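# Pin cable end under gripper finger, lift reel

## Task

Close one gripper on the reel so that the cable, at a point close to one of its ends, is pinned beneath one of that gripper's fingers. Declare completion only when this single grip is holding the reel still and well above the table, while the other arm is away from both reel and cable with nothing in its gripper and touches the holding arm lightly or not at all.

## Robot and tools

Robot: two arms, left_arm and right_arm. Each has six joints (waist, shoulder, elbow, wrist pitch, wrist yaw, wrist roll) and a gripper. The names are just labels: left_arm sits on the +y side of the scene, and in images left and right do not match these names.

Frame: one shared scene frame. The origin is on the table surface midway between the arms, +x points out across the table, +z points up. Hand positions are in metres and orientations are quaternions in w,x,y,z order. The reported hand position can be somewhat wrong, more so when the arm reaches far. The fingers of a gripper extend along its local +z and close along its local y. The reported position is the point between the finger pads, about 1 cm short of the fingertips.

execute_actions takes "actions", a list holding zero or one item, plus an optional "pictures" boolean (images come by default). An empty list moves nothing and just reports the state. A motion item is {"rows": [...], "steps": n}: n is 1 to 15 control steps (default 15), each 1/30 s. Rows has 1 to 15 rows; row k is used on step k and the final row repeats if steps outnumber rows. Every row is a single list of 14 numbers covering both arms, even if one arm stays put: left_arm waist, shoulder, elbow, wrist pitch, wrist yaw, wrist roll, opening, then the same seven for right_arm. The six joint values are absolute target angles in radians, in the same form as Joint positions prints them, not offsets. Stated ranges per arm: waist -2.618 to 3.054, shoulder 0.000 to 3.142, elbow 0.000 to 3.142, wrist pitch -1.571 to 1.571, wrist yaw -1.571 to 1.571, wrist roll -2.094 to 2.094. The true stops may differ by up to 0.036 rad either way. A call is rejected (nothing is sent) if a target exceeds a range end by more than 0.036 rad and is also further out than the joint's last reported angle. Targets beyond the true stop are clipped to it, and "joint sent to its limit" then appears, possibly referring to an earlier, still-running action; its absence does not prove there is room left. Opening is an absolute value from -1 (closed) to +1 (fully open, pad gap 0.094 m).

A wait item is {"steps": n} with no rows, n up to 300. It commands nothing and returns once n steps have passed since the previous result, your reply time included.

Motion limits: each step, a joint's target is held within a fixed distance of its measured angle: waist 0.202 rad, shoulder 0.258, elbow 0.238, wrist pitch 0.573, wrist yaw and roll 0.522. If the targets would move a hand over 70 mm from where it is, all that arm's targets are pulled back toward the measured angles. Far targets therefore take several calls or repeated rows.

Between calls the arms keep heading for the last row sent. They quit once every arm has nearly stopped (slow or blocked counts) or a step is HELD; then only a new action moves them on or presses harder. Fingers already opening or closing finish that motion.

Result lines: the state line "left_arm: … | right_arm: …" gives each hand's position and quaternion. Joint positions and Joint velocities list, per arm, the six joints (rad, rad/s) then the pad gap (m, m/s). grip_measured is the measured finger opening on the command scale; each gripper's readings carry its own fixed error of up to about 1 mm. Away from the extremes, the fingers go to where grip_measured would equal your command. To hold something, command an opening below grip_measured: roughly 0.03 below for a firm grip, less for a gentler one. Pad force tops out near 50 to 62 N (lower on some grippers, and lower on parts under about 2 mm thick), with a brief harder spike at first contact. "joint command not followed" means a clearance check altered or blocked joint targets on some steps; the rest of the row still ran. HELD marks steps where all or part of your row was not sent.

Heat: holding a load warms motors, even while you think. MOTOR HOT warns from 75 °C. At 90 °C that arm halts for 10 s; that threshold is then disabled on it for 5 minutes, after which 90 °C or above halts it again. At 100 °C the arm's motors and gripper let go until cooled and the arm drops.

zoom_image: {"camera": name, "region": [x0, y0, x1, y1]} in pixels of that camera's most recent full image, origin top-left, region no larger than 504 by 504. Cameras: cam_head_left, cam_head_right, cam_high, cam_low (504x504 each), cam_left_wrist, cam_right_wrist (616x616 each).

finished_scene: {"scene": n}, the current scene's number. It is final; the result states success and gives the next task. The goal must already hold and keep holding. Answering without any tool call ends everything.

Avoid: knocking or placing anything off the table (instant failure), the arms striking or pressing hard on each other, drops, slips, slams and heavy pushing. Loose objects may occasionally get a short external shove. Fast, smooth, low-effort motion is favoured.

Each tool is called after "Request:" by a JSON object that holds its "fn" and its "kwargs", one argument or row to a line.

## Session

I'll start by looking at the scene.

Request:
{"fn": "execute_actions", "kwargs": {
  "actions": []
}}

Scene clock: 0.00 s of 4800.00 s.
left_arm: end_effector_position=(+0.2020, +0.5019, +0.2655) grip_measured=+1.000 end_effector_quat_wxyz=(+0.455, -0.216, +0.824, +0.258) | right_arm: end_effector_position=(+0.1932, -0.4243, +0.2496) grip_measured=+1.000 end_effector_quat_wxyz=(+0.106, -0.195, +0.857, -0.464)
Joint positions: left_arm=[ 1.052  0.765  0.838 -0.56   0.251  0.39   0.094] | right_arm=[-0.187  0.924  0.947 -0.769  0.635 -1.069  0.094]
Joint velocities: left_arm=[-0.012  0.022 -0.002  0.037  0.037  0.051  0.   ] | right_arm=[ 0.012 -0.022 -0.022 -0.037 -0.007 -0.022  0.   ]
Motor temperatures (°C, as the motors report them): left_arm=[26 23 26 26 23 24] | right_arm=[26 26 27 23 26 25]

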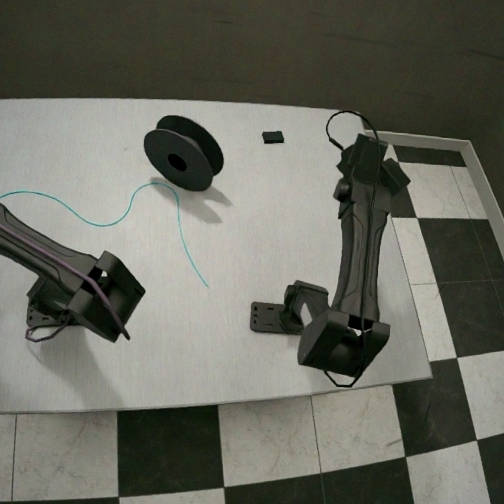

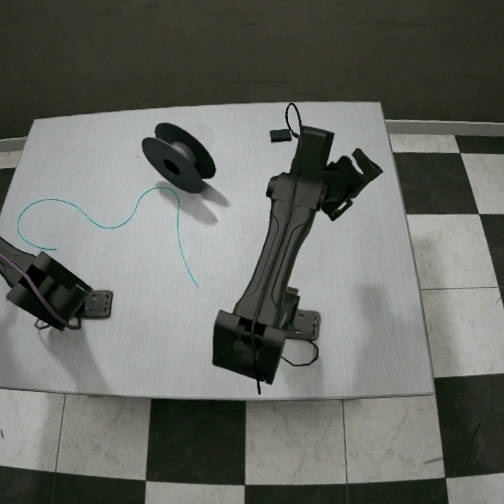

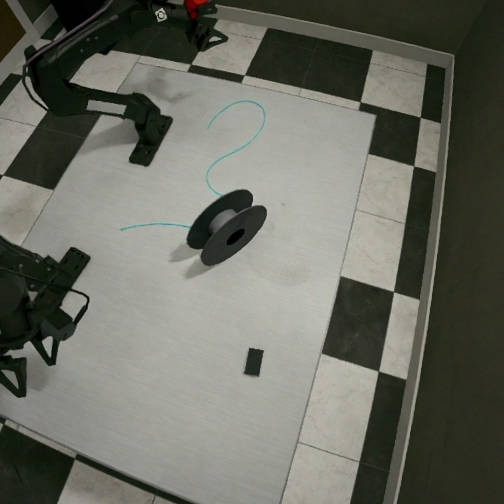

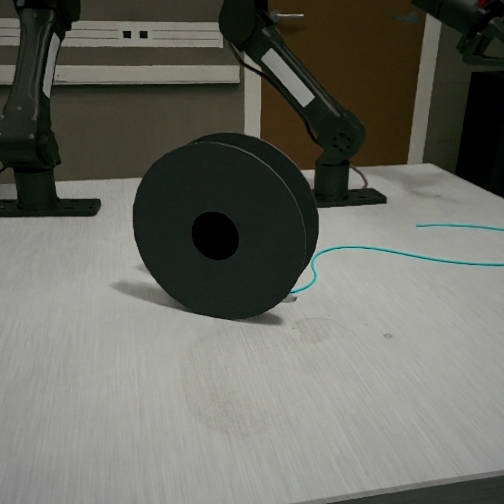

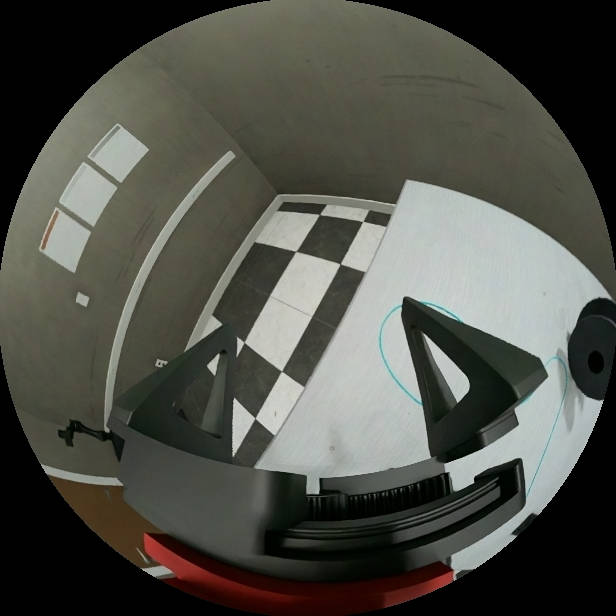

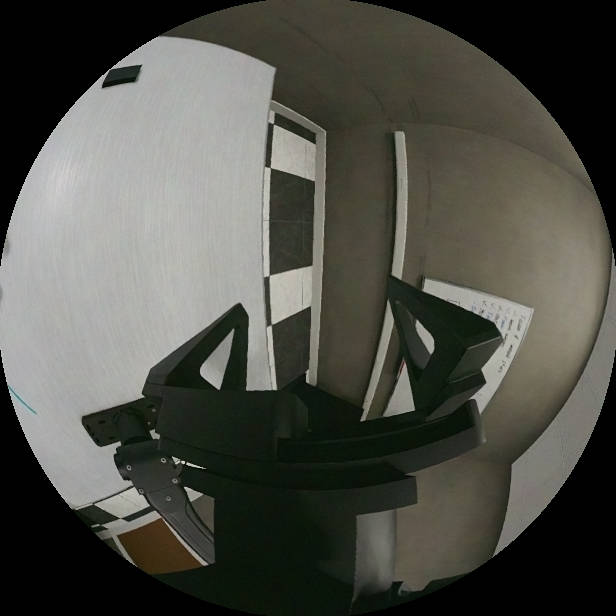

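Request:
{"fn": "zoom_image", "kwargs": {
  "camera": "cam_head_left",
  "region": [100, 90, 300, 300]
}}

Request:
{"fn": "zoom_image", "kwargs": {
  "camera": "cam_high",
  "region": [100, 80, 320, 300]
}}

Request:
{"fn": "zoom_image", "kwargs": {
  "camera": "cam_low",
  "region": [100, 110, 350, 340]
}}

Region (100, 90, 300, 300) of cam_head_left's 504x504 image, scaled by 2.400, with more detail than that image has; it fills the left 480 columns of this view, and the rest is white.

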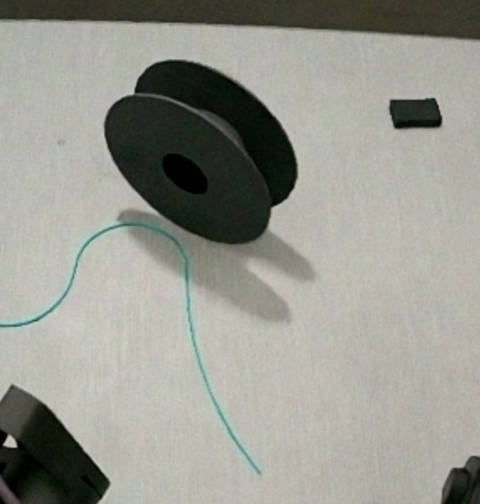

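Region (100, 80, 320, 300) of cam_high's 504x504 image, scaled by 2.291, with more detail than that image has.

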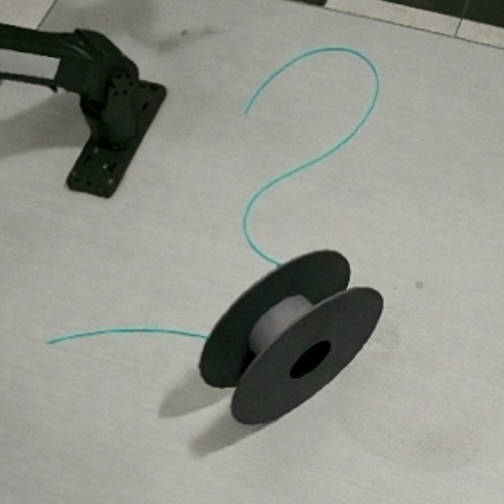

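Region (100, 110, 350, 340) of cam_low's 504x504 image, scaled by 2.016, with more detail than that image has; it fills the top 464 rows of this view, and the rest is white.

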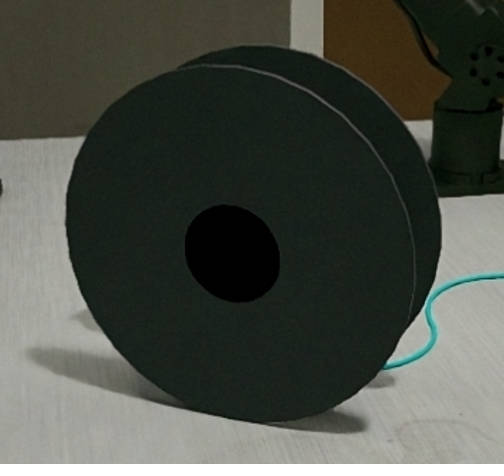

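Request:
{"fn": "execute_actions", "kwargs": {
  "actions": [
    {"rows": [[1.045,0.775,0.845,-0.575,0.247,0.385,1,-0.175,0.928,0.953,-0.775,0.625,-1.055,1],[1.03,0.80,0.865,-0.61,0.237,0.37,1,-0.14,0.94,0.97,-0.79,0.60,-1.01,1],[1.0,0.84,0.89,-0.66,0.22,0.345,1,-0.09,0.955,1.0,-0.82,0.56,-0.945,1],[0.97,0.89,0.93,-0.73,0.20,0.315,1,-0.02,0.975,1.035,-0.85,0.51,-0.86,1],[0.935,0.95,0.97,-0.80,0.18,0.28,1,0.05,1.0,1.07,-0.89,0.46,-0.77,1],[0.90,1.01,1.01,-0.88,0.16,0.245,1,0.125,1.025,1.11,-0.925,0.40,-0.68,1],[0.86,1.07,1.05,-0.96,0.135,0.21,1,0.20,1.05,1.15,-0.96,0.345,-0.58,1],[0.82,1.13,1.10,-1.04,0.11,0.175,1,0.28,1.075,1.195,-1.0,0.29,-0.485,1],[0.785,1.19,1.14,-1.12,0.09,0.14,1,0.355,1.10,1.235,-1.04,0.23,-0.39,1],[0.75,1.25,1.18,-1.20,0.07,0.105,1,0.43,1.125,1.275,-1.08,0.175,-0.30,1],[0.715,1.305,1.22,-1.27,0.05,0.075,1,0.50,1.145,1.31,-1.115,0.125,-0.21,1],[0.685,1.355,1.255,-1.335,0.03,0.045,1,0.565,1.165,1.345,-1.145,0.08,-0.13,1],[0.66,1.40,1.285,-1.39,0.015,0.025,1,0.62,1.185,1.375,-1.175,0.04,-0.065,1],[0.645,1.425,1.30,-1.425,0.005,0.01,1,0.655,1.195,1.39,-1.19,0.012,-0.02,1],[0.635,1.44,1.312,-1.443,0,0,1,0.67,1.2,1.4,-1.2,0,0,1]], "steps": 15}
  ],
  "pictures": false
}}

Request:
{"fn": "execute_actions", "kwargs": {
  "actions": []
}}

Scene clock: 71.87 s of 4800.00 s.
left_arm: end_effector_position=(+0.2520, +0.4418, +0.1573) grip_measured=+1.000 end_effector_quat_wxyz=(+0.115, -0.274, +0.955, +0.010) | right_arm: end_effector_position=(+0.2698, -0.1291, +0.2782) grip_measured=+1.000 end_effector_quat_wxyz=(+0.352, -0.309, +0.882, -0.048)
Joint positions: left_arm=[ 0.666  1.404  1.245 -1.191  0.069  0.102  0.094] | right_arm=[ 0.607  1.171  1.352 -1.042  0.168 -0.279  0.094]
Joint velocities: left_arm=[-0.584  1.053  0.496 -1.429 -0.359 -0.608  0.   ] | right_arm=[ 1.375  0.398  0.618 -0.696 -1.297  1.839  0.   ]
Motor temperatures (°C, as the motors report them): left_arm=[26 23 29 32 23 24] | right_arm=[26 26 29 27 26 25]
Steps of this call (steps 1 to 180: nothing new was sent; then 65.37 s passed at rest; steps 181 to 195: all 15 steps of this action). Readings (joint positions):
181: left_arm=[1.052 0.765 0.838 -0.560 0.251 0.390] | right_arm=[-0.187 0.924 0.947 -0.769 0.635 -1.069]
182: left_arm=[1.050 0.768 0.838 -0.563 0.250 0.388] | right_arm=[-0.180 0.924 0.947 -0.769 0.635 -1.062]
184: left_arm=[1.022 0.798 0.856 -0.599 0.236 0.374] | right_arm=[-0.123 0.934 0.965 -0.790 0.617 -1.015]
188: left_arm=[0.894 1.004 0.996 -0.778 0.184 0.293] | right_arm=[0.137 1.018 1.100 -0.869 0.489 -0.794]
195: the state above

Scene clock: 71.87 s of 4800.00 s.
left_arm: end_effector_position=(+0.2520, +0.4418, +0.1573) grip_measured=+1.000 end_effector_quat_wxyz=(+0.115, -0.274, +0.955, +0.010) | right_arm: end_effector_position=(+0.2698, -0.1291, +0.2782) grip_measured=+1.000 end_effector_quat_wxyz=(+0.352, -0.309, +0.882, -0.048)
Joint positions: left_arm=[ 0.666  1.404  1.245 -1.191  0.069  0.102  0.094] | right_arm=[ 0.607  1.171  1.352 -1.042  0.168 -0.279  0.094]
Joint velocities: left_arm=[-0.584  1.053  0.496 -1.429 -0.359 -0.608  0.   ] | right_arm=[ 1.375  0.398  0.618 -0.696 -1.297  1.839  0.   ]
Motor temperatures (°C, as the motors report them): left_arm=[26 23 29 32 23 24] | right_arm=[26 26 29 27 26 25]

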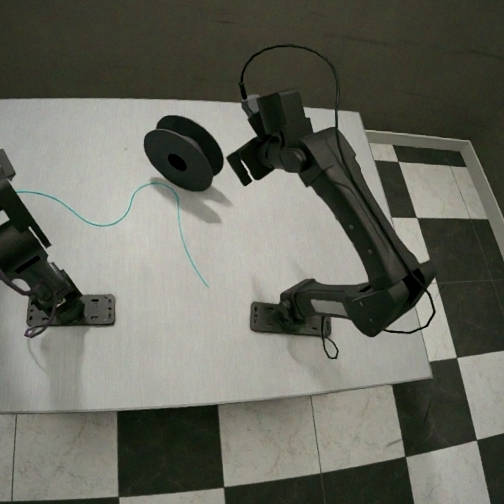

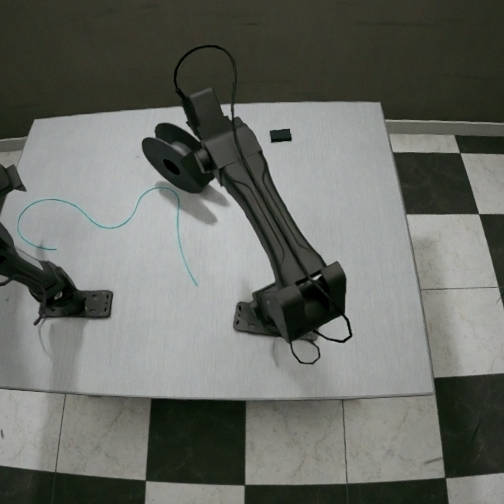

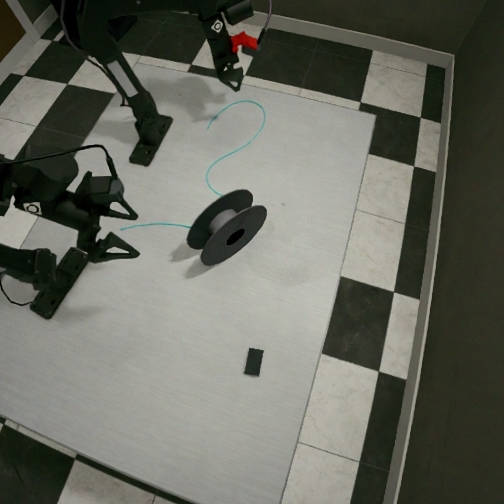

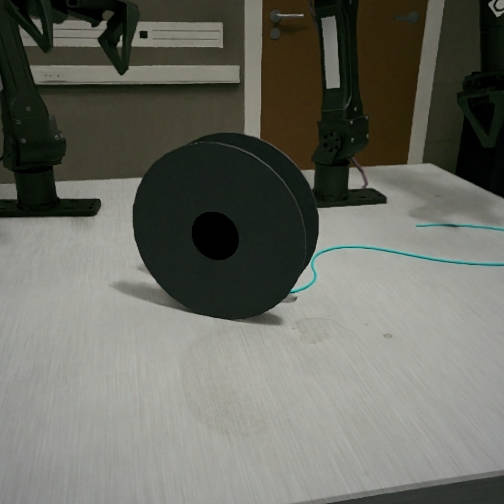

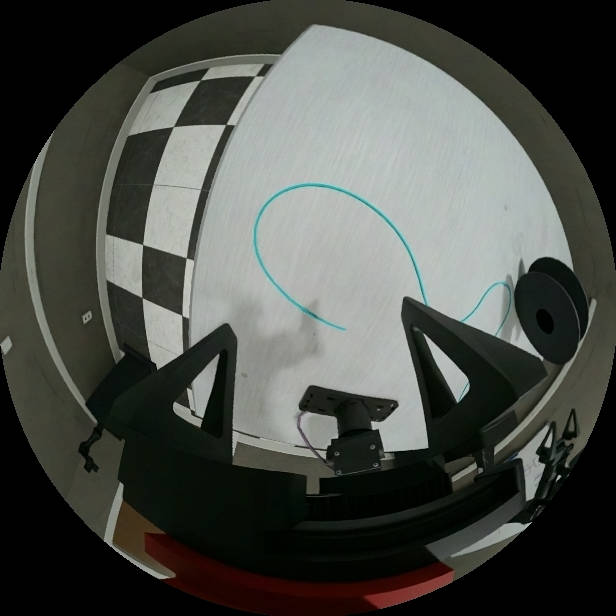

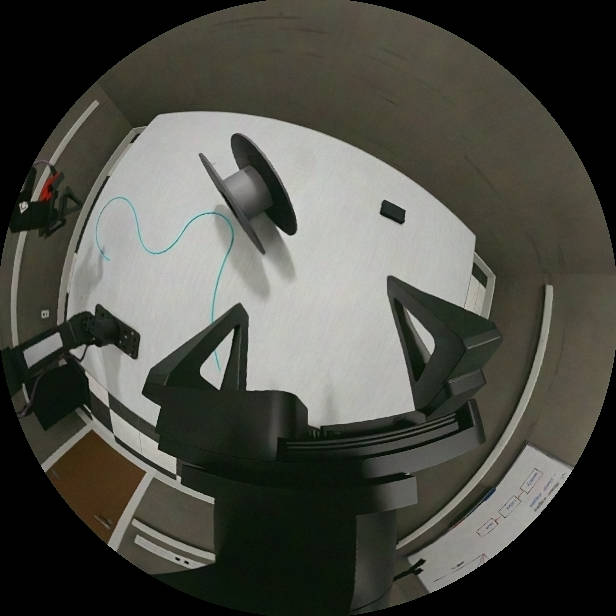

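Request:
{"fn": "execute_actions", "kwargs": {
  "actions": []
}}

Scene clock: 73.37 s of 4800.00 s.
left_arm: end_effector_position=(+0.2108, +0.4141, +0.1469) grip_measured=+1.000 end_effector_quat_wxyz=(-0.017, -0.311, +0.950, -0.011) | right_arm: end_effector_position=(+0.2315, -0.0968, +0.2628) grip_measured=+1.000 end_effector_quat_wxyz=(+0.283, -0.248, +0.924, +0.068)
Joint positions: left_arm=[ 0.637  1.458  1.274 -1.426  0.01   0.008  0.094] | right_arm=[ 0.67   1.187  1.38  -1.174  0.012 -0.008  0.094]
Joint velocities: left_arm=[-0.002  0.007  0.012  0.022 -0.037  0.022  0.   ] | right_arm=[-0.007 -0.017 -0.002  0.007 -0.037 -0.007  0.   ]
Motor temperatures (°C, as the motors report them): left_arm=[26 24 30 32 23 24] | right_arm=[26 26 29 26 26 25]
Steps of this call (steps 1 to 30: the robot went on to your last target; steps 31 to 45: nothing new was sent). Readings (joint positions):
1: left_arm=[0.650 1.433 1.256 -1.233 0.059 0.083] | right_arm=[0.644 1.181 1.368 -1.061 0.129 -0.225]
2: left_arm=[0.641 1.450 1.260 -1.268 0.051 0.068] | right_arm=[0.663 1.186 1.377 -1.078 0.098 -0.182]
4: left_arm=[0.637 1.458 1.260 -1.326 0.037 0.047] | right_arm=[0.670 1.187 1.380 -1.110 0.062 -0.119]
8: left_arm=[0.637 1.458 1.271 -1.393 0.020 0.023] | right_arm=[0.670 1.187 1.380 -1.150 0.032 -0.053]
45: the state above
All arms were judged still, so your last target was given up. Only a new action makes them travel on or press farther. Fingers that are still opening or closing keep moving.

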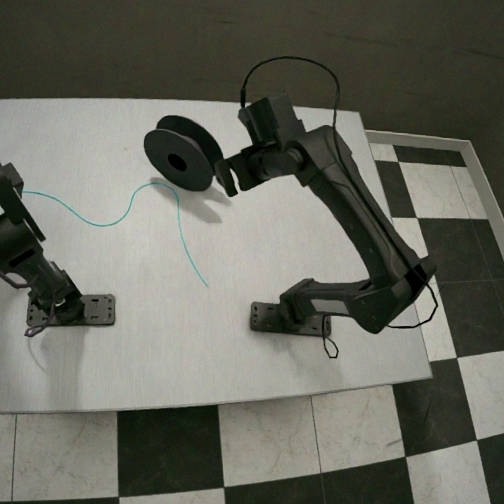

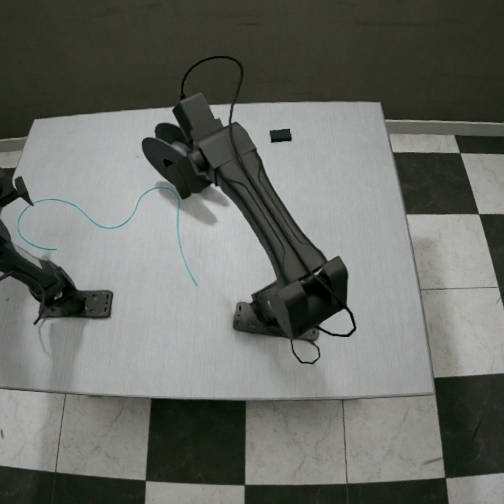

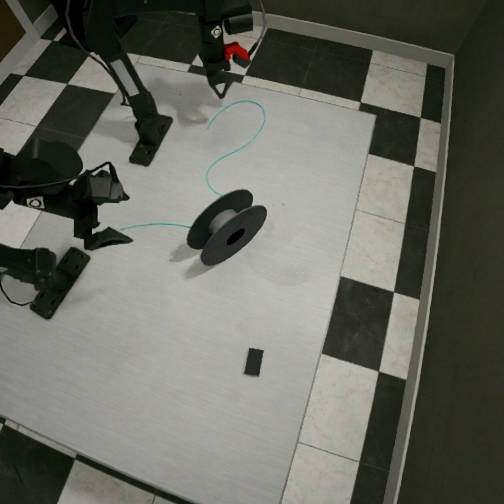

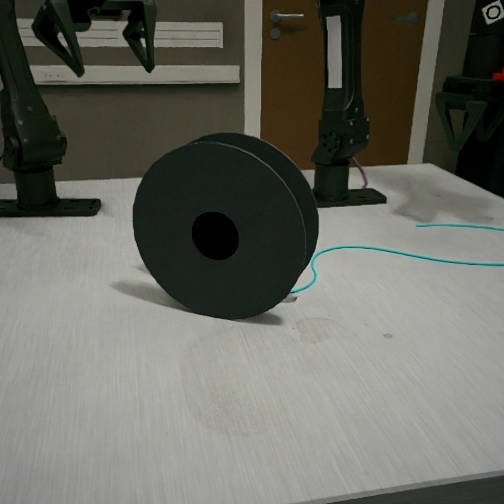

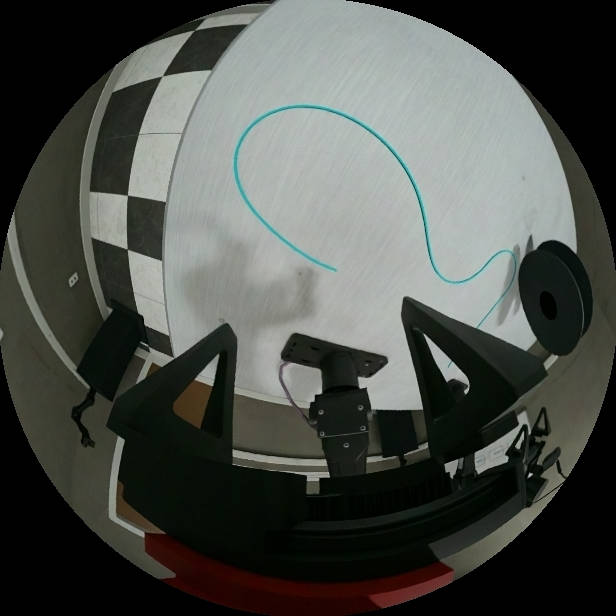

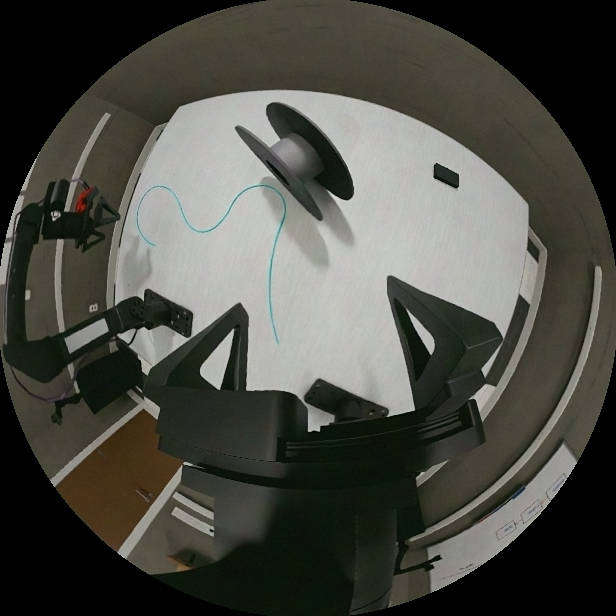

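Request:
{"fn": "zoom_image", "kwargs": {
  "camera": "cam_right_wrist",
  "region": [200, 80, 420, 300]
}}

Request:
{"fn": "zoom_image", "kwargs": {
  "camera": "cam_right_wrist",
  "region": [60, 170, 260, 370]
}}

Request:
{"fn": "zoom_image", "kwargs": {
  "camera": "cam_right_wrist",
  "region": [220, 260, 420, 460]
}}

Region (200, 80, 420, 300) of cam_right_wrist's 616x616 image, scaled by 2.291, with more detail than that image has.

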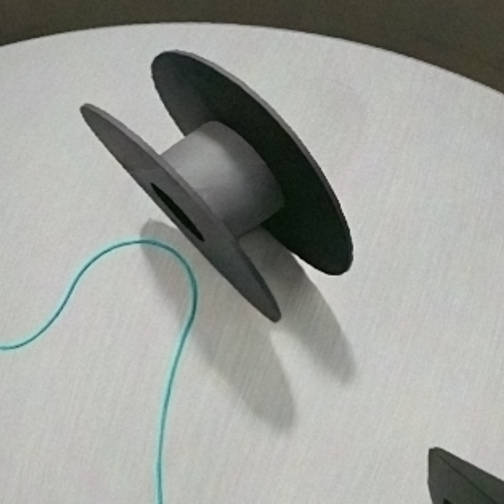

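Region (60, 170, 260, 370) of cam_right_wrist's 616x616 image, scaled by 2.520, with more detail than that image has.

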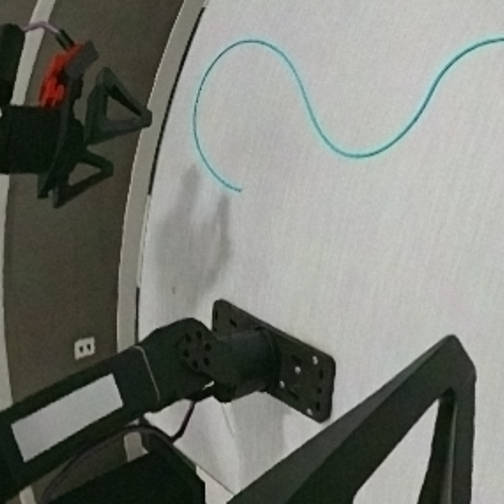

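Region (220, 260, 420, 460) of cam_right_wrist's 616x616 image, scaled by 2.520, with more detail than that image has.

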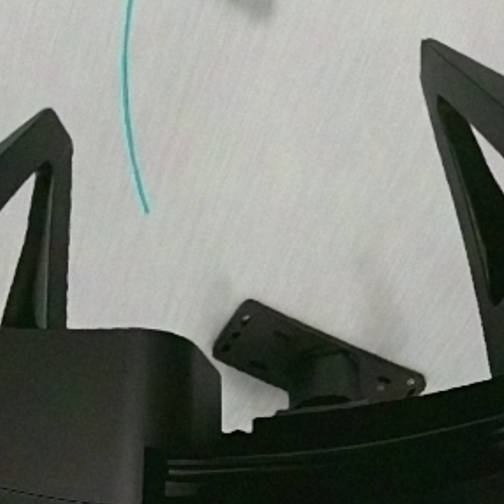

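Request:
{"fn": "execute_actions", "kwargs": {
  "actions": [
    {"rows": [[0.636,1.440,1.310,-1.440,0,-0.003,0.99,0.669,1.205,1.404,-1.201,-0.001,-0.003,1],[0.640,1.441,1.304,-1.433,0,-0.011,0.98,0.668,1.218,1.418,-1.204,-0.005,-0.012,1],[0.645,1.442,1.294,-1.421,0,-0.024,0.95,0.665,1.240,1.439,-1.208,-0.012,-0.028,1],[0.653,1.444,1.281,-1.404,0,-0.042,0.90,0.661,1.270,1.468,-1.214,-0.021,-0.049,1],[0.663,1.446,1.264,-1.383,0,-0.064,0.85,0.656,1.308,1.505,-1.221,-0.033,-0.075,1],[0.674,1.449,1.245,-1.359,0,-0.090,0.79,0.650,1.351,1.547,-1.230,-0.046,-0.105,1],[0.686,1.452,1.223,-1.331,0,-0.120,0.73,0.644,1.401,1.595,-1.240,-0.061,-0.139,1],[0.700,1.455,1.199,-1.302,0,-0.151,0.65,0.637,1.454,1.647,-1.250,-0.077,-0.176,1],[0.714,1.458,1.174,-1.270,0,-0.185,0.58,0.630,1.510,1.702,-1.261,-0.094,-0.215,1],[0.729,1.462,1.149,-1.239,0,-0.219,0.50,0.622,1.568,1.758,-1.273,-0.112,-0.255,1]], "steps": 10}
  ],
  "pictures": false
}}

Request:
{"fn": "execute_actions", "kwargs": {
  "actions": [
    {"rows": [[0.744,1.465,1.123,-1.207,0,-0.253,0.42,0.614,1.625,1.813,-1.284,-0.130,-0.295,1],[0.758,1.468,1.098,-1.175,0,-0.287,0.35,0.607,1.681,1.868,-1.295,-0.147,-0.334,1],[0.772,1.471,1.074,-1.146,0,-0.318,0.27,0.600,1.734,1.920,-1.305,-0.163,-0.371,1],[0.784,1.474,1.052,-1.118,0,-0.348,0.21,0.594,1.784,1.968,-1.315,-0.178,-0.405,1],[0.795,1.477,1.033,-1.094,0,-0.374,0.15,0.588,1.827,2.010,-1.324,-0.191,-0.435,1],[0.805,1.479,1.016,-1.073,0,-0.396,0.10,0.583,1.865,2.047,-1.331,-0.203,-0.461,1],[0.813,1.481,1.003,-1.056,0,-0.414,0.05,0.579,1.895,2.076,-1.337,-0.212,-0.482,1],[0.818,1.482,0.993,-1.044,0,-0.427,0.02,0.576,1.917,2.097,-1.341,-0.219,-0.498,1],[0.822,1.483,0.987,-1.037,0,-0.435,0.01,0.575,1.930,2.111,-1.344,-0.223,-0.507,1],[0.823,1.483,0.985,-1.034,0,-0.438,0,0.574,1.935,2.115,-1.345,-0.224,-0.510,1]], "steps": 15}
  ],
  "pictures": false
}}

Request:
{"fn": "execute_actions", "kwargs": {
  "actions": [
    {"steps": 12}
  ]
}}

Scene clock: 193.70 s of 4800.00 s.
left_arm: end_effector_position=(+0.2061, +0.4280, +0.1318) grip_measured=+0.544 end_effector_quat_wxyz=(-0.008, -0.391, +0.920, -0.007) | right_arm: end_effector_position=(+0.2794, -0.0682, +0.2810) grip_measured=+1.000 end_effector_quat_wxyz=(+0.268, -0.299, +0.913, +0.072)
Joint positions: left_arm=[ 0.696  1.458  1.215 -1.348  0.009 -0.105  0.073] | right_arm=[ 0.642  1.44   1.656 -1.227 -0.046 -0.125  0.094]
Joint velocities: left_arm=[ 0.403 -0.002 -0.716  0.74   0.007 -0.711 -0.082] | right_arm=[-0.193  1.595  1.624 -0.242 -0.476 -0.842  0.   ]
Motor temperatures (°C, as the motors report them): left_arm=[26 26 32 28 23 24] | right_arm=[26 26 31 26 26 25]
Steps of this call (steps 1 to 180: nothing new was sent; then 114.00 s passed at rest; steps 181 to 190: all 10 steps of this action). Readings (joint positions):
181: left_arm=[0.637 1.458 1.274 -1.426 0.010 0.007] | right_arm=[0.670 1.187 1.380 -1.174 0.012 -0.008]
182: left_arm=[0.637 1.458 1.274 -1.426 0.010 0.005] | right_arm=[0.670 1.189 1.382 -1.177 0.012 -0.008]
184: left_arm=[0.638 1.458 1.274 -1.426 0.010 -0.004] | right_arm=[0.670 1.208 1.408 -1.189 0.007 -0.014]
188: left_arm=[0.669 1.458 1.255 -1.391 0.010 -0.059] | right_arm=[0.655 1.338 1.551 -1.216 -0.023 -0.074]
190: the state above

Scene clock: 194.20 s of 4800.00 s.
left_arm: end_effector_position=(+0.1895, +0.4527, +0.0717) grip_measured=+0.003 end_effector_quat_wxyz=(+0.003, -0.576, +0.817, -0.004) | right_arm: end_effector_position=(+0.3713, -0.0211, +0.2337) grip_measured=+1.000 end_effector_quat_wxyz=(+0.202, -0.444, +0.868, +0.091)
Joint positions: left_arm=[ 0.817  1.482  0.996 -1.08   0.008 -0.408  0.047] | right_arm=[ 0.579  1.941  2.084 -1.309 -0.195 -0.475  0.094]
Joint velocities: left_arm=[-0.012 -0.017 -0.007  0.212  0.081 -0.139 -0.001] | right_arm=[-0.002  0.002  0.164 -0.11  -0.037 -0.125  0.   ]
Motor temperatures (°C, as the motors report them): left_arm=[26 26 32 28 23 24] | right_arm=[26 26 31 26 26 25]
Steps of this call (steps 1 to 15: all 15 steps of this action). Readings (joint positions):
1: left_arm=[0.711 1.458 1.189 -1.324 0.009 -0.131] | right_arm=[0.635 1.496 1.711 -1.232 -0.060 -0.155]
2: left_arm=[0.726 1.458 1.161 -1.300 0.009 -0.159] | right_arm=[0.628 1.554 1.767 -1.236 -0.074 -0.187]
4: left_arm=[0.755 1.460 1.108 -1.251 0.008 -0.216] | right_arm=[0.613 1.669 1.873 -1.247 -0.103 -0.254]
8: left_arm=[0.801 1.475 1.027 -1.159 0.008 -0.322] | right_arm=[0.590 1.858 2.030 -1.269 -0.155 -0.376]
15: the state above

Scene clock: 194.60 s of 4800.00 s.
left_arm: end_effector_position=(+0.1931, +0.4566, +0.0718) grip_measured=+0.003 end_effector_quat_wxyz=(+0.013, -0.585, +0.811, -0.001) | right_arm: end_effector_position=(+0.3693, -0.0196, +0.2370) grip_measured=+1.000 end_effector_quat_wxyz=(+0.204, -0.455, +0.862, +0.094)
Joint positions: left_arm=[ 0.817  1.482  0.996 -1.059  0.008 -0.429  0.047] | right_arm=[ 0.579  1.941  2.096 -1.321 -0.207 -0.5    0.094]
Joint velocities: left_arm=[ 0.007 -0.017 -0.002  0.051 -0.051 -0.022  0.001] | right_arm=[-0.007  0.002  0.002 -0.022  0.022  0.022  0.   ]
Motor temperatures (°C, as the motors report them): left_arm=[26 26 32 28 23 24] | right_arm=[26 26 31 26 26 25]
Steps of this call (steps 1 to 12: the robot went on to your last target). Readings (joint positions):
1: left_arm=[0.817 1.482 0.996 -1.076 0.008 -0.412] | right_arm=[0.579 1.941 2.089 -1.312 -0.198 -0.481]
2: left_arm=[0.817 1.482 0.996 -1.071 0.008 -0.416] | right_arm=[0.579 1.941 2.093 -1.314 -0.200 -0.485]
4: left_arm=[0.817 1.482 0.996 -1.066 0.008 -0.421] | right_arm=[0.579 1.941 2.096 -1.315 -0.203 -0.491]
8: left_arm=[0.817 1.482 0.996 -1.061 0.008 -0.427] | right_arm=[0.579 1.941 2.096 -1.319 -0.206 -0.497]
12: the state above

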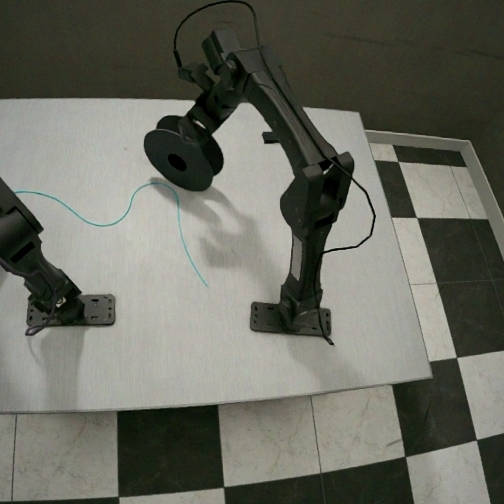

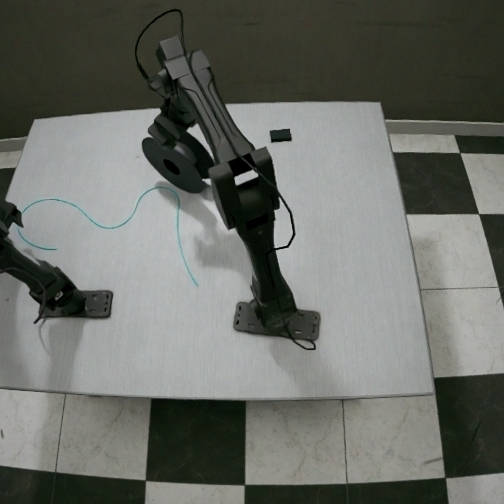

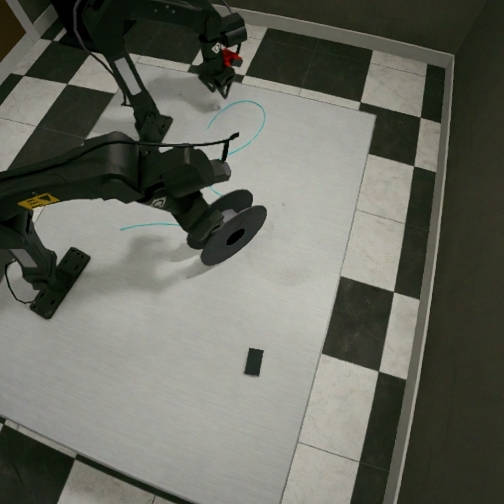

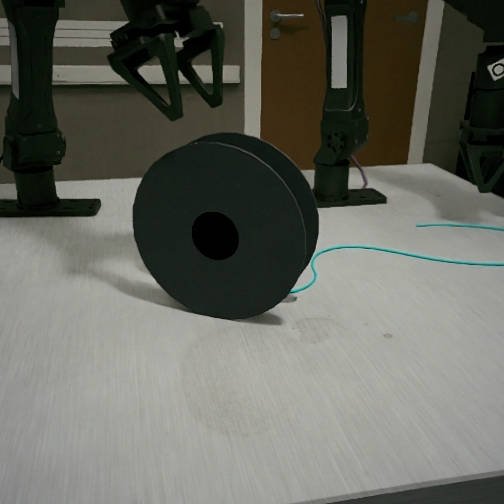

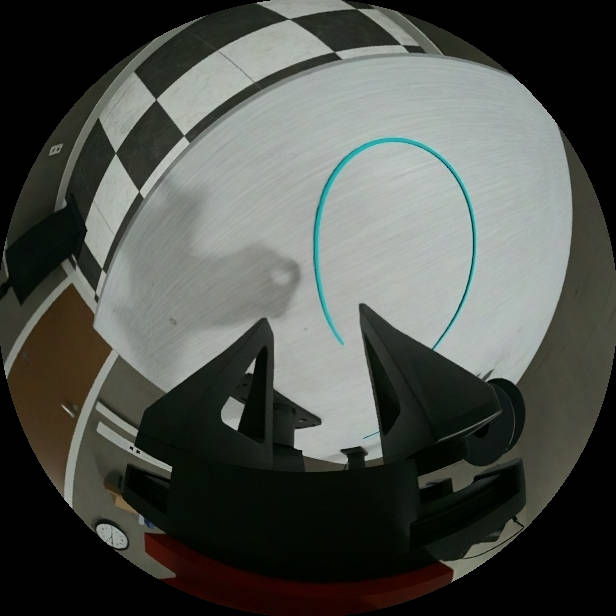

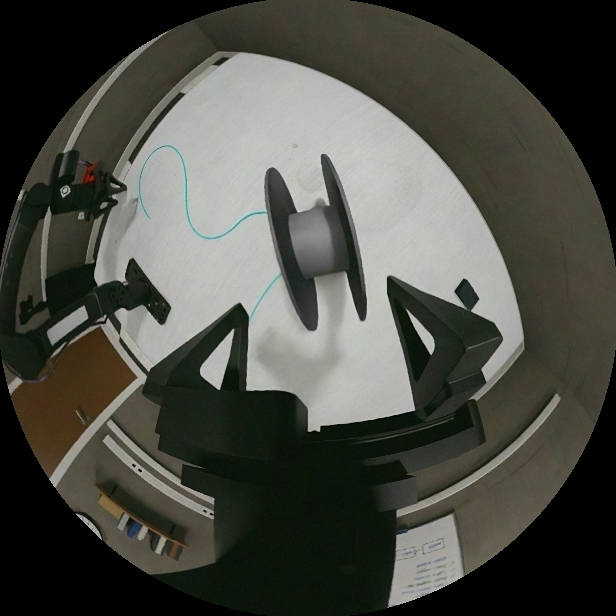

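Request:
{"fn": "zoom_image", "kwargs": {
  "camera": "cam_right_wrist",
  "region": [220, 140, 420, 340]
}}

Request:
{"fn": "zoom_image", "kwargs": {
  "camera": "cam_left_wrist",
  "region": [220, 180, 420, 380]
}}

Region (220, 140, 420, 340) of cam_right_wrist's 616x616 image, scaled by 2.520, with more detail than that image has.

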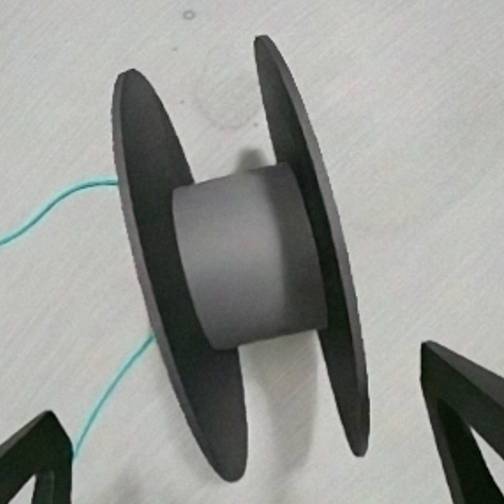

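Region (220, 180, 420, 380) of cam_left_wrist's 616x616 image, scaled by 2.520, with more detail than that image has.

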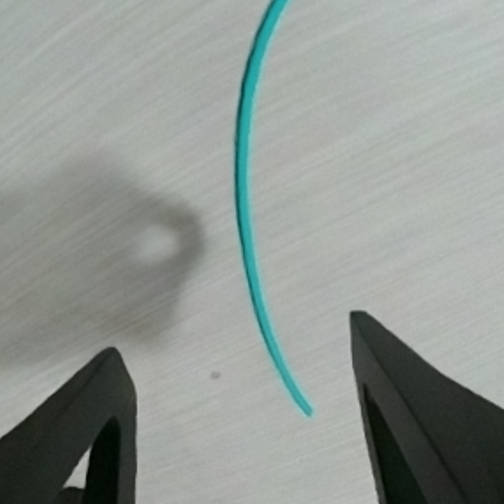

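Request:
{"fn": "execute_actions", "kwargs": {
  "actions": [
    {"rows": [[0.823,1.483,0.985,-1.033,0,-0.438,0,0.576,1.935,2.108,-1.325,-0.224,-0.505,1],[0.823,1.483,0.985,-1.030,0,-0.438,0,0.578,1.935,2.101,-1.306,-0.224,-0.50,1],[0.823,1.483,0.985,-1.026,0,-0.438,0,0.579,1.935,2.095,-1.300,-0.224,-0.50,1],[0.823,1.483,0.984,-1.020,0,-0.438,0,0.579,1.935,2.094,-1.293,-0.224,-0.50,1],[0.822,1.484,0.982,-1.012,0,-0.438,-0.01,0.580,1.936,2.091,-1.284,-0.224,-0.50,1],[0.822,1.486,0.979,-1.002,0,-0.438,-0.01,0.580,1.937,2.087,-1.273,-0.224,-0.499,1],[0.821,1.488,0.974,-0.992,0,-0.439,-0.02,0.581,1.939,2.081,-1.260,-0.225,-0.499,1],[0.820,1.491,0.968,-0.980,0,-0.439,-0.03,0.583,1.941,2.073,-1.246,-0.225,-0.498,1],[0.819,1.495,0.961,-0.967,0,-0.440,-0.04,0.584,1.943,2.064,-1.231,-0.226,-0.498,1],[0.818,1.499,0.953,-0.954,0,-0.440,-0.06,0.586,1.946,2.053,-1.215,-0.226,-0.497,1],[0.816,1.503,0.945,-0.940,0,-0.441,-0.08,0.588,1.949,2.041,-1.199,-0.227,-0.496,1],[0.814,1.508,0.935,-0.926,0,-0.442,-0.09,0.590,1.952,2.029,-1.183,-0.227,-0.495,1],[0.813,1.513,0.925,-0.912,0,-0.442,-0.11,0.592,1.956,2.015,-1.166,-0.228,-0.494,1],[0.811,1.518,0.915,-0.898,0,-0.443,-0.13,0.594,1.959,2.002,-1.150,-0.229,-0.493,1],[0.809,1.523,0.904,-0.885,0,-0.444,-0.15,0.597,1.963,1.988,-1.134,-0.230,-0.493,1]], "steps": 15}
  ],
  "pictures": false
}}

Request:
{"fn": "execute_actions", "kwargs": {
  "actions": [
    {"rows": [[0.807,1.528,0.893,-0.872,0,-0.445,-0.17,0.599,1.967,1.973,-1.119,-0.230,-0.492,1],[0.805,1.533,0.883,-0.860,0,-0.446,-0.19,0.601,1.970,1.960,-1.105,-0.231,-0.491,1],[0.804,1.538,0.873,-0.850,0,-0.446,-0.21,0.603,1.974,1.946,-1.092,-0.232,-0.490,1],[0.802,1.543,0.864,-0.840,0,-0.447,-0.23,0.605,1.977,1.934,-1.081,-0.232,-0.489,1],[0.800,1.547,0.855,-0.832,0,-0.448,-0.24,0.607,1.980,1.922,-1.072,-0.233,-0.488,1],[0.799,1.551,0.847,-0.826,0,-0.448,-0.26,0.609,1.983,1.911,-1.065,-0.233,-0.487,1],[0.798,1.555,0.840,-0.822,0,-0.449,-0.27,0.610,1.985,1.902,-1.059,-0.234,-0.487,1],[0.797,1.558,0.834,-0.819,0,-0.449,-0.28,0.612,1.987,1.894,-1.056,-0.234,-0.486,1],[0.796,1.560,0.829,-0.818,0,-0.450,-0.29,0.613,1.989,1.888,-1.055,-0.235,-0.486,1],[0.795,1.562,0.826,-0.818,0,-0.450,-0.295,0.613,1.990,1.884,-1.055,-0.235,-0.485,1],[0.795,1.563,0.824,-0.818,0,-0.450,-0.3,0.614,1.991,1.881,-1.055,-0.235,-0.485,1],[0.795,1.563,0.823,-0.818,0,-0.450,-0.3,0.614,1.991,1.880,-1.055,-0.235,-0.485,1]], "steps": 15}
  ],
  "pictures": false
}}

Request:
{"fn": "execute_actions", "kwargs": {
  "actions": [
    {"steps": 6}
  ]
}}

Scene clock: 253.70 s of 4800.00 s.
left_arm: end_effector_position=(+0.1978, +0.4616, +0.0544) grip_measured=-0.137 end_effector_quat_wxyz=(+0.027, -0.586, +0.810, +0.001) | right_arm: end_effector_position=(+0.3858, -0.0092, +0.2286) grip_measured=+1.000 end_effector_quat_wxyz=(+0.234, -0.458, +0.853, +0.094)
Joint positions: left_arm=[ 0.817  1.502  0.942 -0.957  0.008 -0.434  0.041] | right_arm=[ 0.583  1.941  2.032 -1.195 -0.21  -0.501  0.094]
Joint velocities: left_arm=[-0.007  0.188 -0.33   0.432 -0.007 -0.095 -0.021] | right_arm=[ 0.051 -0.012 -0.432  0.462  0.095  0.007  0.   ]
Motor temperatures (°C, as the motors report them): left_arm=[26 25 30 28 23 24] | right_arm=[26 32 31 26 26 25]
Steps of this call (steps 1 to 30: the robot went on to your last target; steps 31 to 210: nothing new was sent; then 51.60 s passed at rest; steps 211 to 225: all 15 steps of this action). Readings (joint positions):
211: left_arm=[0.817 1.482 0.996 -1.058 0.008 -0.430] | right_arm=[0.579 1.941 2.096 -1.322 -0.208 -0.502]
212: left_arm=[0.817 1.482 0.996 -1.058 0.008 -0.431] | right_arm=[0.579 1.941 2.096 -1.321 -0.208 -0.502]
214: left_arm=[0.817 1.482 0.996 -1.055 0.008 -0.431] | right_arm=[0.579 1.941 2.096 -1.315 -0.208 -0.502]
218: left_arm=[0.817 1.482 0.996 -1.037 0.008 -0.431] | right_arm=[0.579 1.941 2.096 -1.289 -0.208 -0.502]
225: the state above

Scene clock: 254.20 s of 4800.00 s.
left_arm: end_effector_position=(+0.1905, +0.4484, +0.0179) grip_measured=-0.297 end_effector_quat_wxyz=(+0.000, -0.584, +0.812, -0.004) | right_arm: end_effector_position=(+0.3872, +0.0055, +0.1760) grip_measured=+1.000 end_effector_quat_wxyz=(+0.207, -0.466, +0.854, +0.103)
Joint positions: left_arm=[ 0.802  1.557  0.838 -0.853  0.008 -0.442  0.033] | right_arm=[ 0.608  1.98   1.894 -1.07  -0.218 -0.494  0.094]
Joint velocities: left_arm=[ 0.007 -0.002 -0.017  0.095  0.037 -0.037 -0.001] | right_arm=[-0.002 -0.007  0.007 -0.007 -0.022 -0.037  0.   ]
Motor temperatures (°C, as the motors report them): left_arm=[26 25 30 28 23 24] | right_arm=[26 32 31 26 26 25]
Steps of this call (steps 1 to 15: all 15 steps of this action). Readings (joint positions):
1: left_arm=[0.817 1.509 0.930 -0.945 0.008 -0.434] | right_arm=[0.586 1.941 2.018 -1.181 -0.211 -0.501]
2: left_arm=[0.816 1.515 0.918 -0.933 0.008 -0.435] | right_arm=[0.589 1.941 2.003 -1.167 -0.212 -0.500]
4: left_arm=[0.813 1.527 0.896 -0.911 0.008 -0.437] | right_arm=[0.594 1.945 1.977 -1.140 -0.213 -0.500]
8: left_arm=[0.806 1.546 0.861 -0.876 0.008 -0.439] | right_arm=[0.603 1.961 1.930 -1.094 -0.216 -0.497]
15: the state above

Scene clock: 254.40 s of 4800.00 s.
left_arm: end_effector_position=(+0.1919, +0.4499, +0.0179) grip_measured=-0.297 end_effector_quat_wxyz=(+0.004, -0.584, +0.812, -0.003) | right_arm: end_effector_position=(+0.3889, +0.0066, +0.1770) grip_measured=+1.000 end_effector_quat_wxyz=(+0.211, -0.466, +0.853, +0.103)
Joint positions: left_arm=[ 0.802  1.557  0.838 -0.844  0.008 -0.442  0.033] | right_arm=[ 0.608  1.98   1.894 -1.061 -0.219 -0.493  0.094]
Joint velocities: left_arm=[-0.007  0.007 -0.012 -0.037 -0.037 -0.022 -0.001] | right_arm=[ 0.002 -0.002  0.002  0.022 -0.037 -0.037  0.   ]
Motor temperatures (°C, as the motors report them): left_arm=[26 25 30 28 23 24] | right_arm=[26 32 31 26 26 25]
Steps of this call (steps 1 to 6: the robot went on to your last target). Readings (joint positions):
1: left_arm=[0.802 1.557 0.838 -0.850 0.008 -0.442] | right_arm=[0.608 1.980 1.894 -1.068 -0.218 -0.493]
2: left_arm=[0.802 1.557 0.838 -0.849 0.008 -0.442] | right_arm=[0.608 1.980 1.894 -1.065 -0.218 -0.493]
4: left_arm=[0.802 1.557 0.838 -0.846 0.008 -0.442] | right_arm=[0.608 1.980 1.894 -1.062 -0.218 -0.493]
6: the state above

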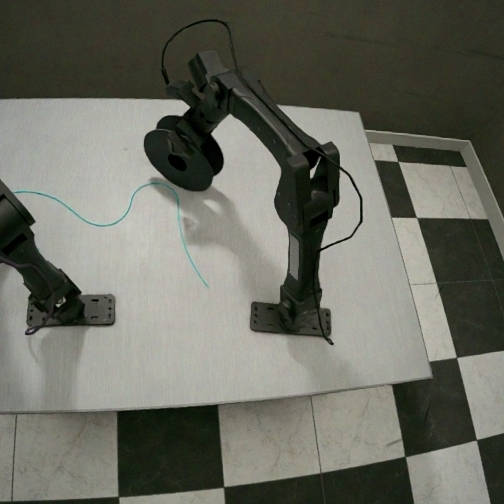

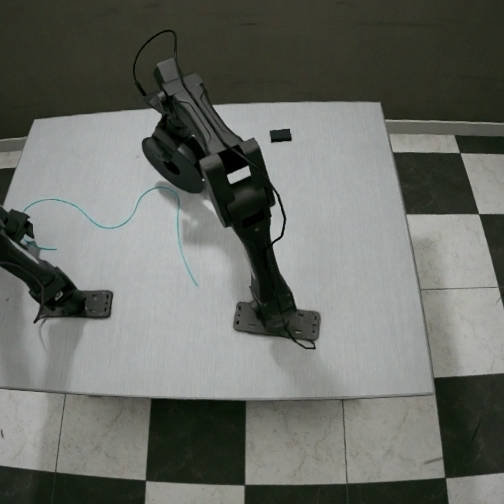

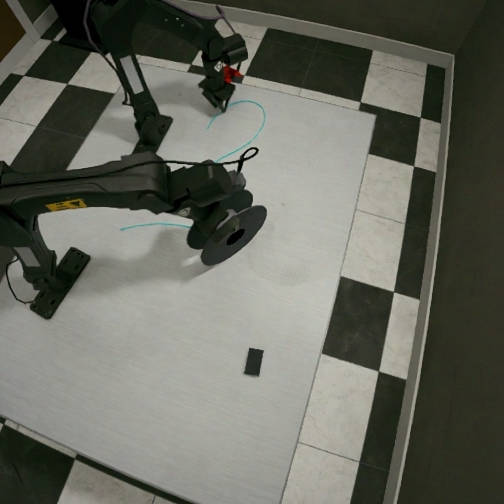

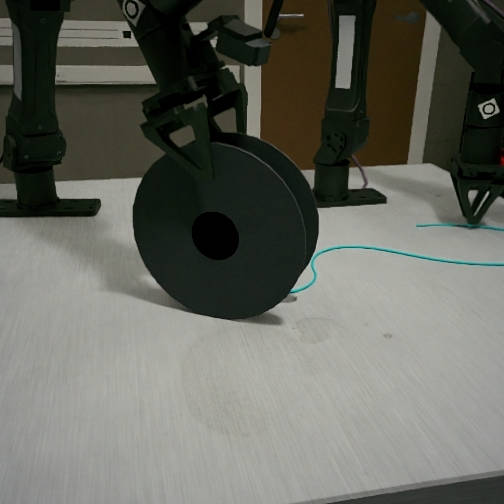

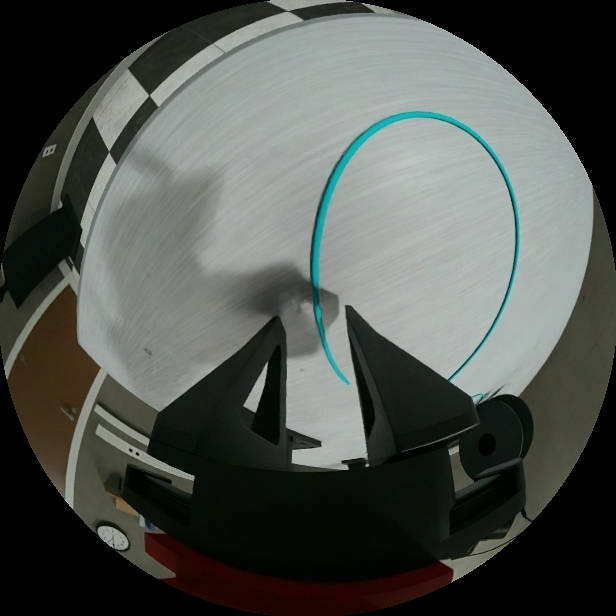

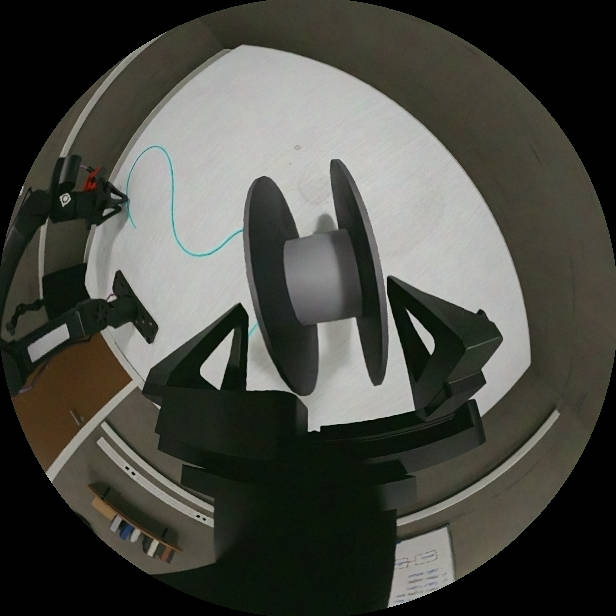

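Request:
{"fn": "zoom_image", "kwargs": {
  "camera": "cam_low",
  "region": [404, 150, 504, 250]
}}

Request:
{"fn": "zoom_image", "kwargs": {
  "camera": "cam_right_wrist",
  "region": [200, 220, 440, 420]
}}

Request:
{"fn": "zoom_image", "kwargs": {
  "camera": "cam_low",
  "region": [120, 0, 330, 210]
}}

Region (404, 150, 504, 250) of cam_low's 504x504 image, scaled by 5.040, with more detail than that image has.

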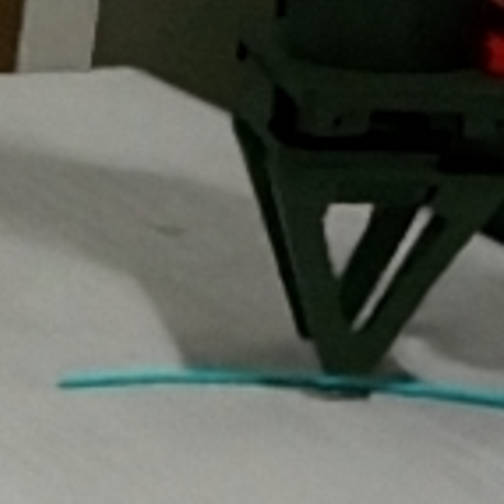

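Region (200, 220, 440, 420) of cam_right_wrist's 616x616 image, scaled by 2.100, with more detail than that image has.

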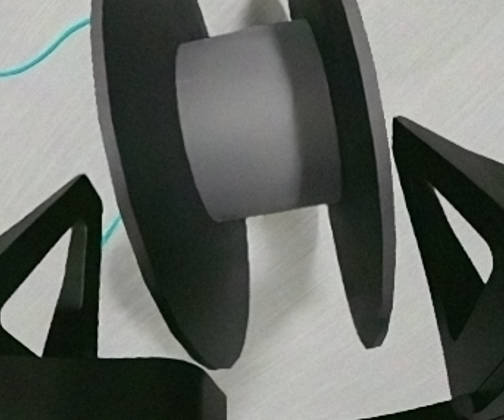

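Region (120, 0, 330, 210) of cam_low's 504x504 image, scaled by 2.400, with more detail than that image has.

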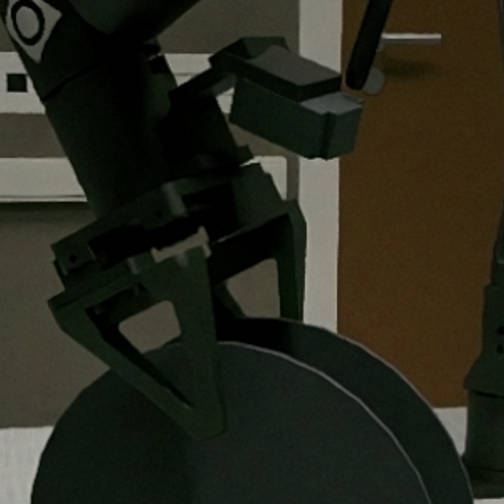

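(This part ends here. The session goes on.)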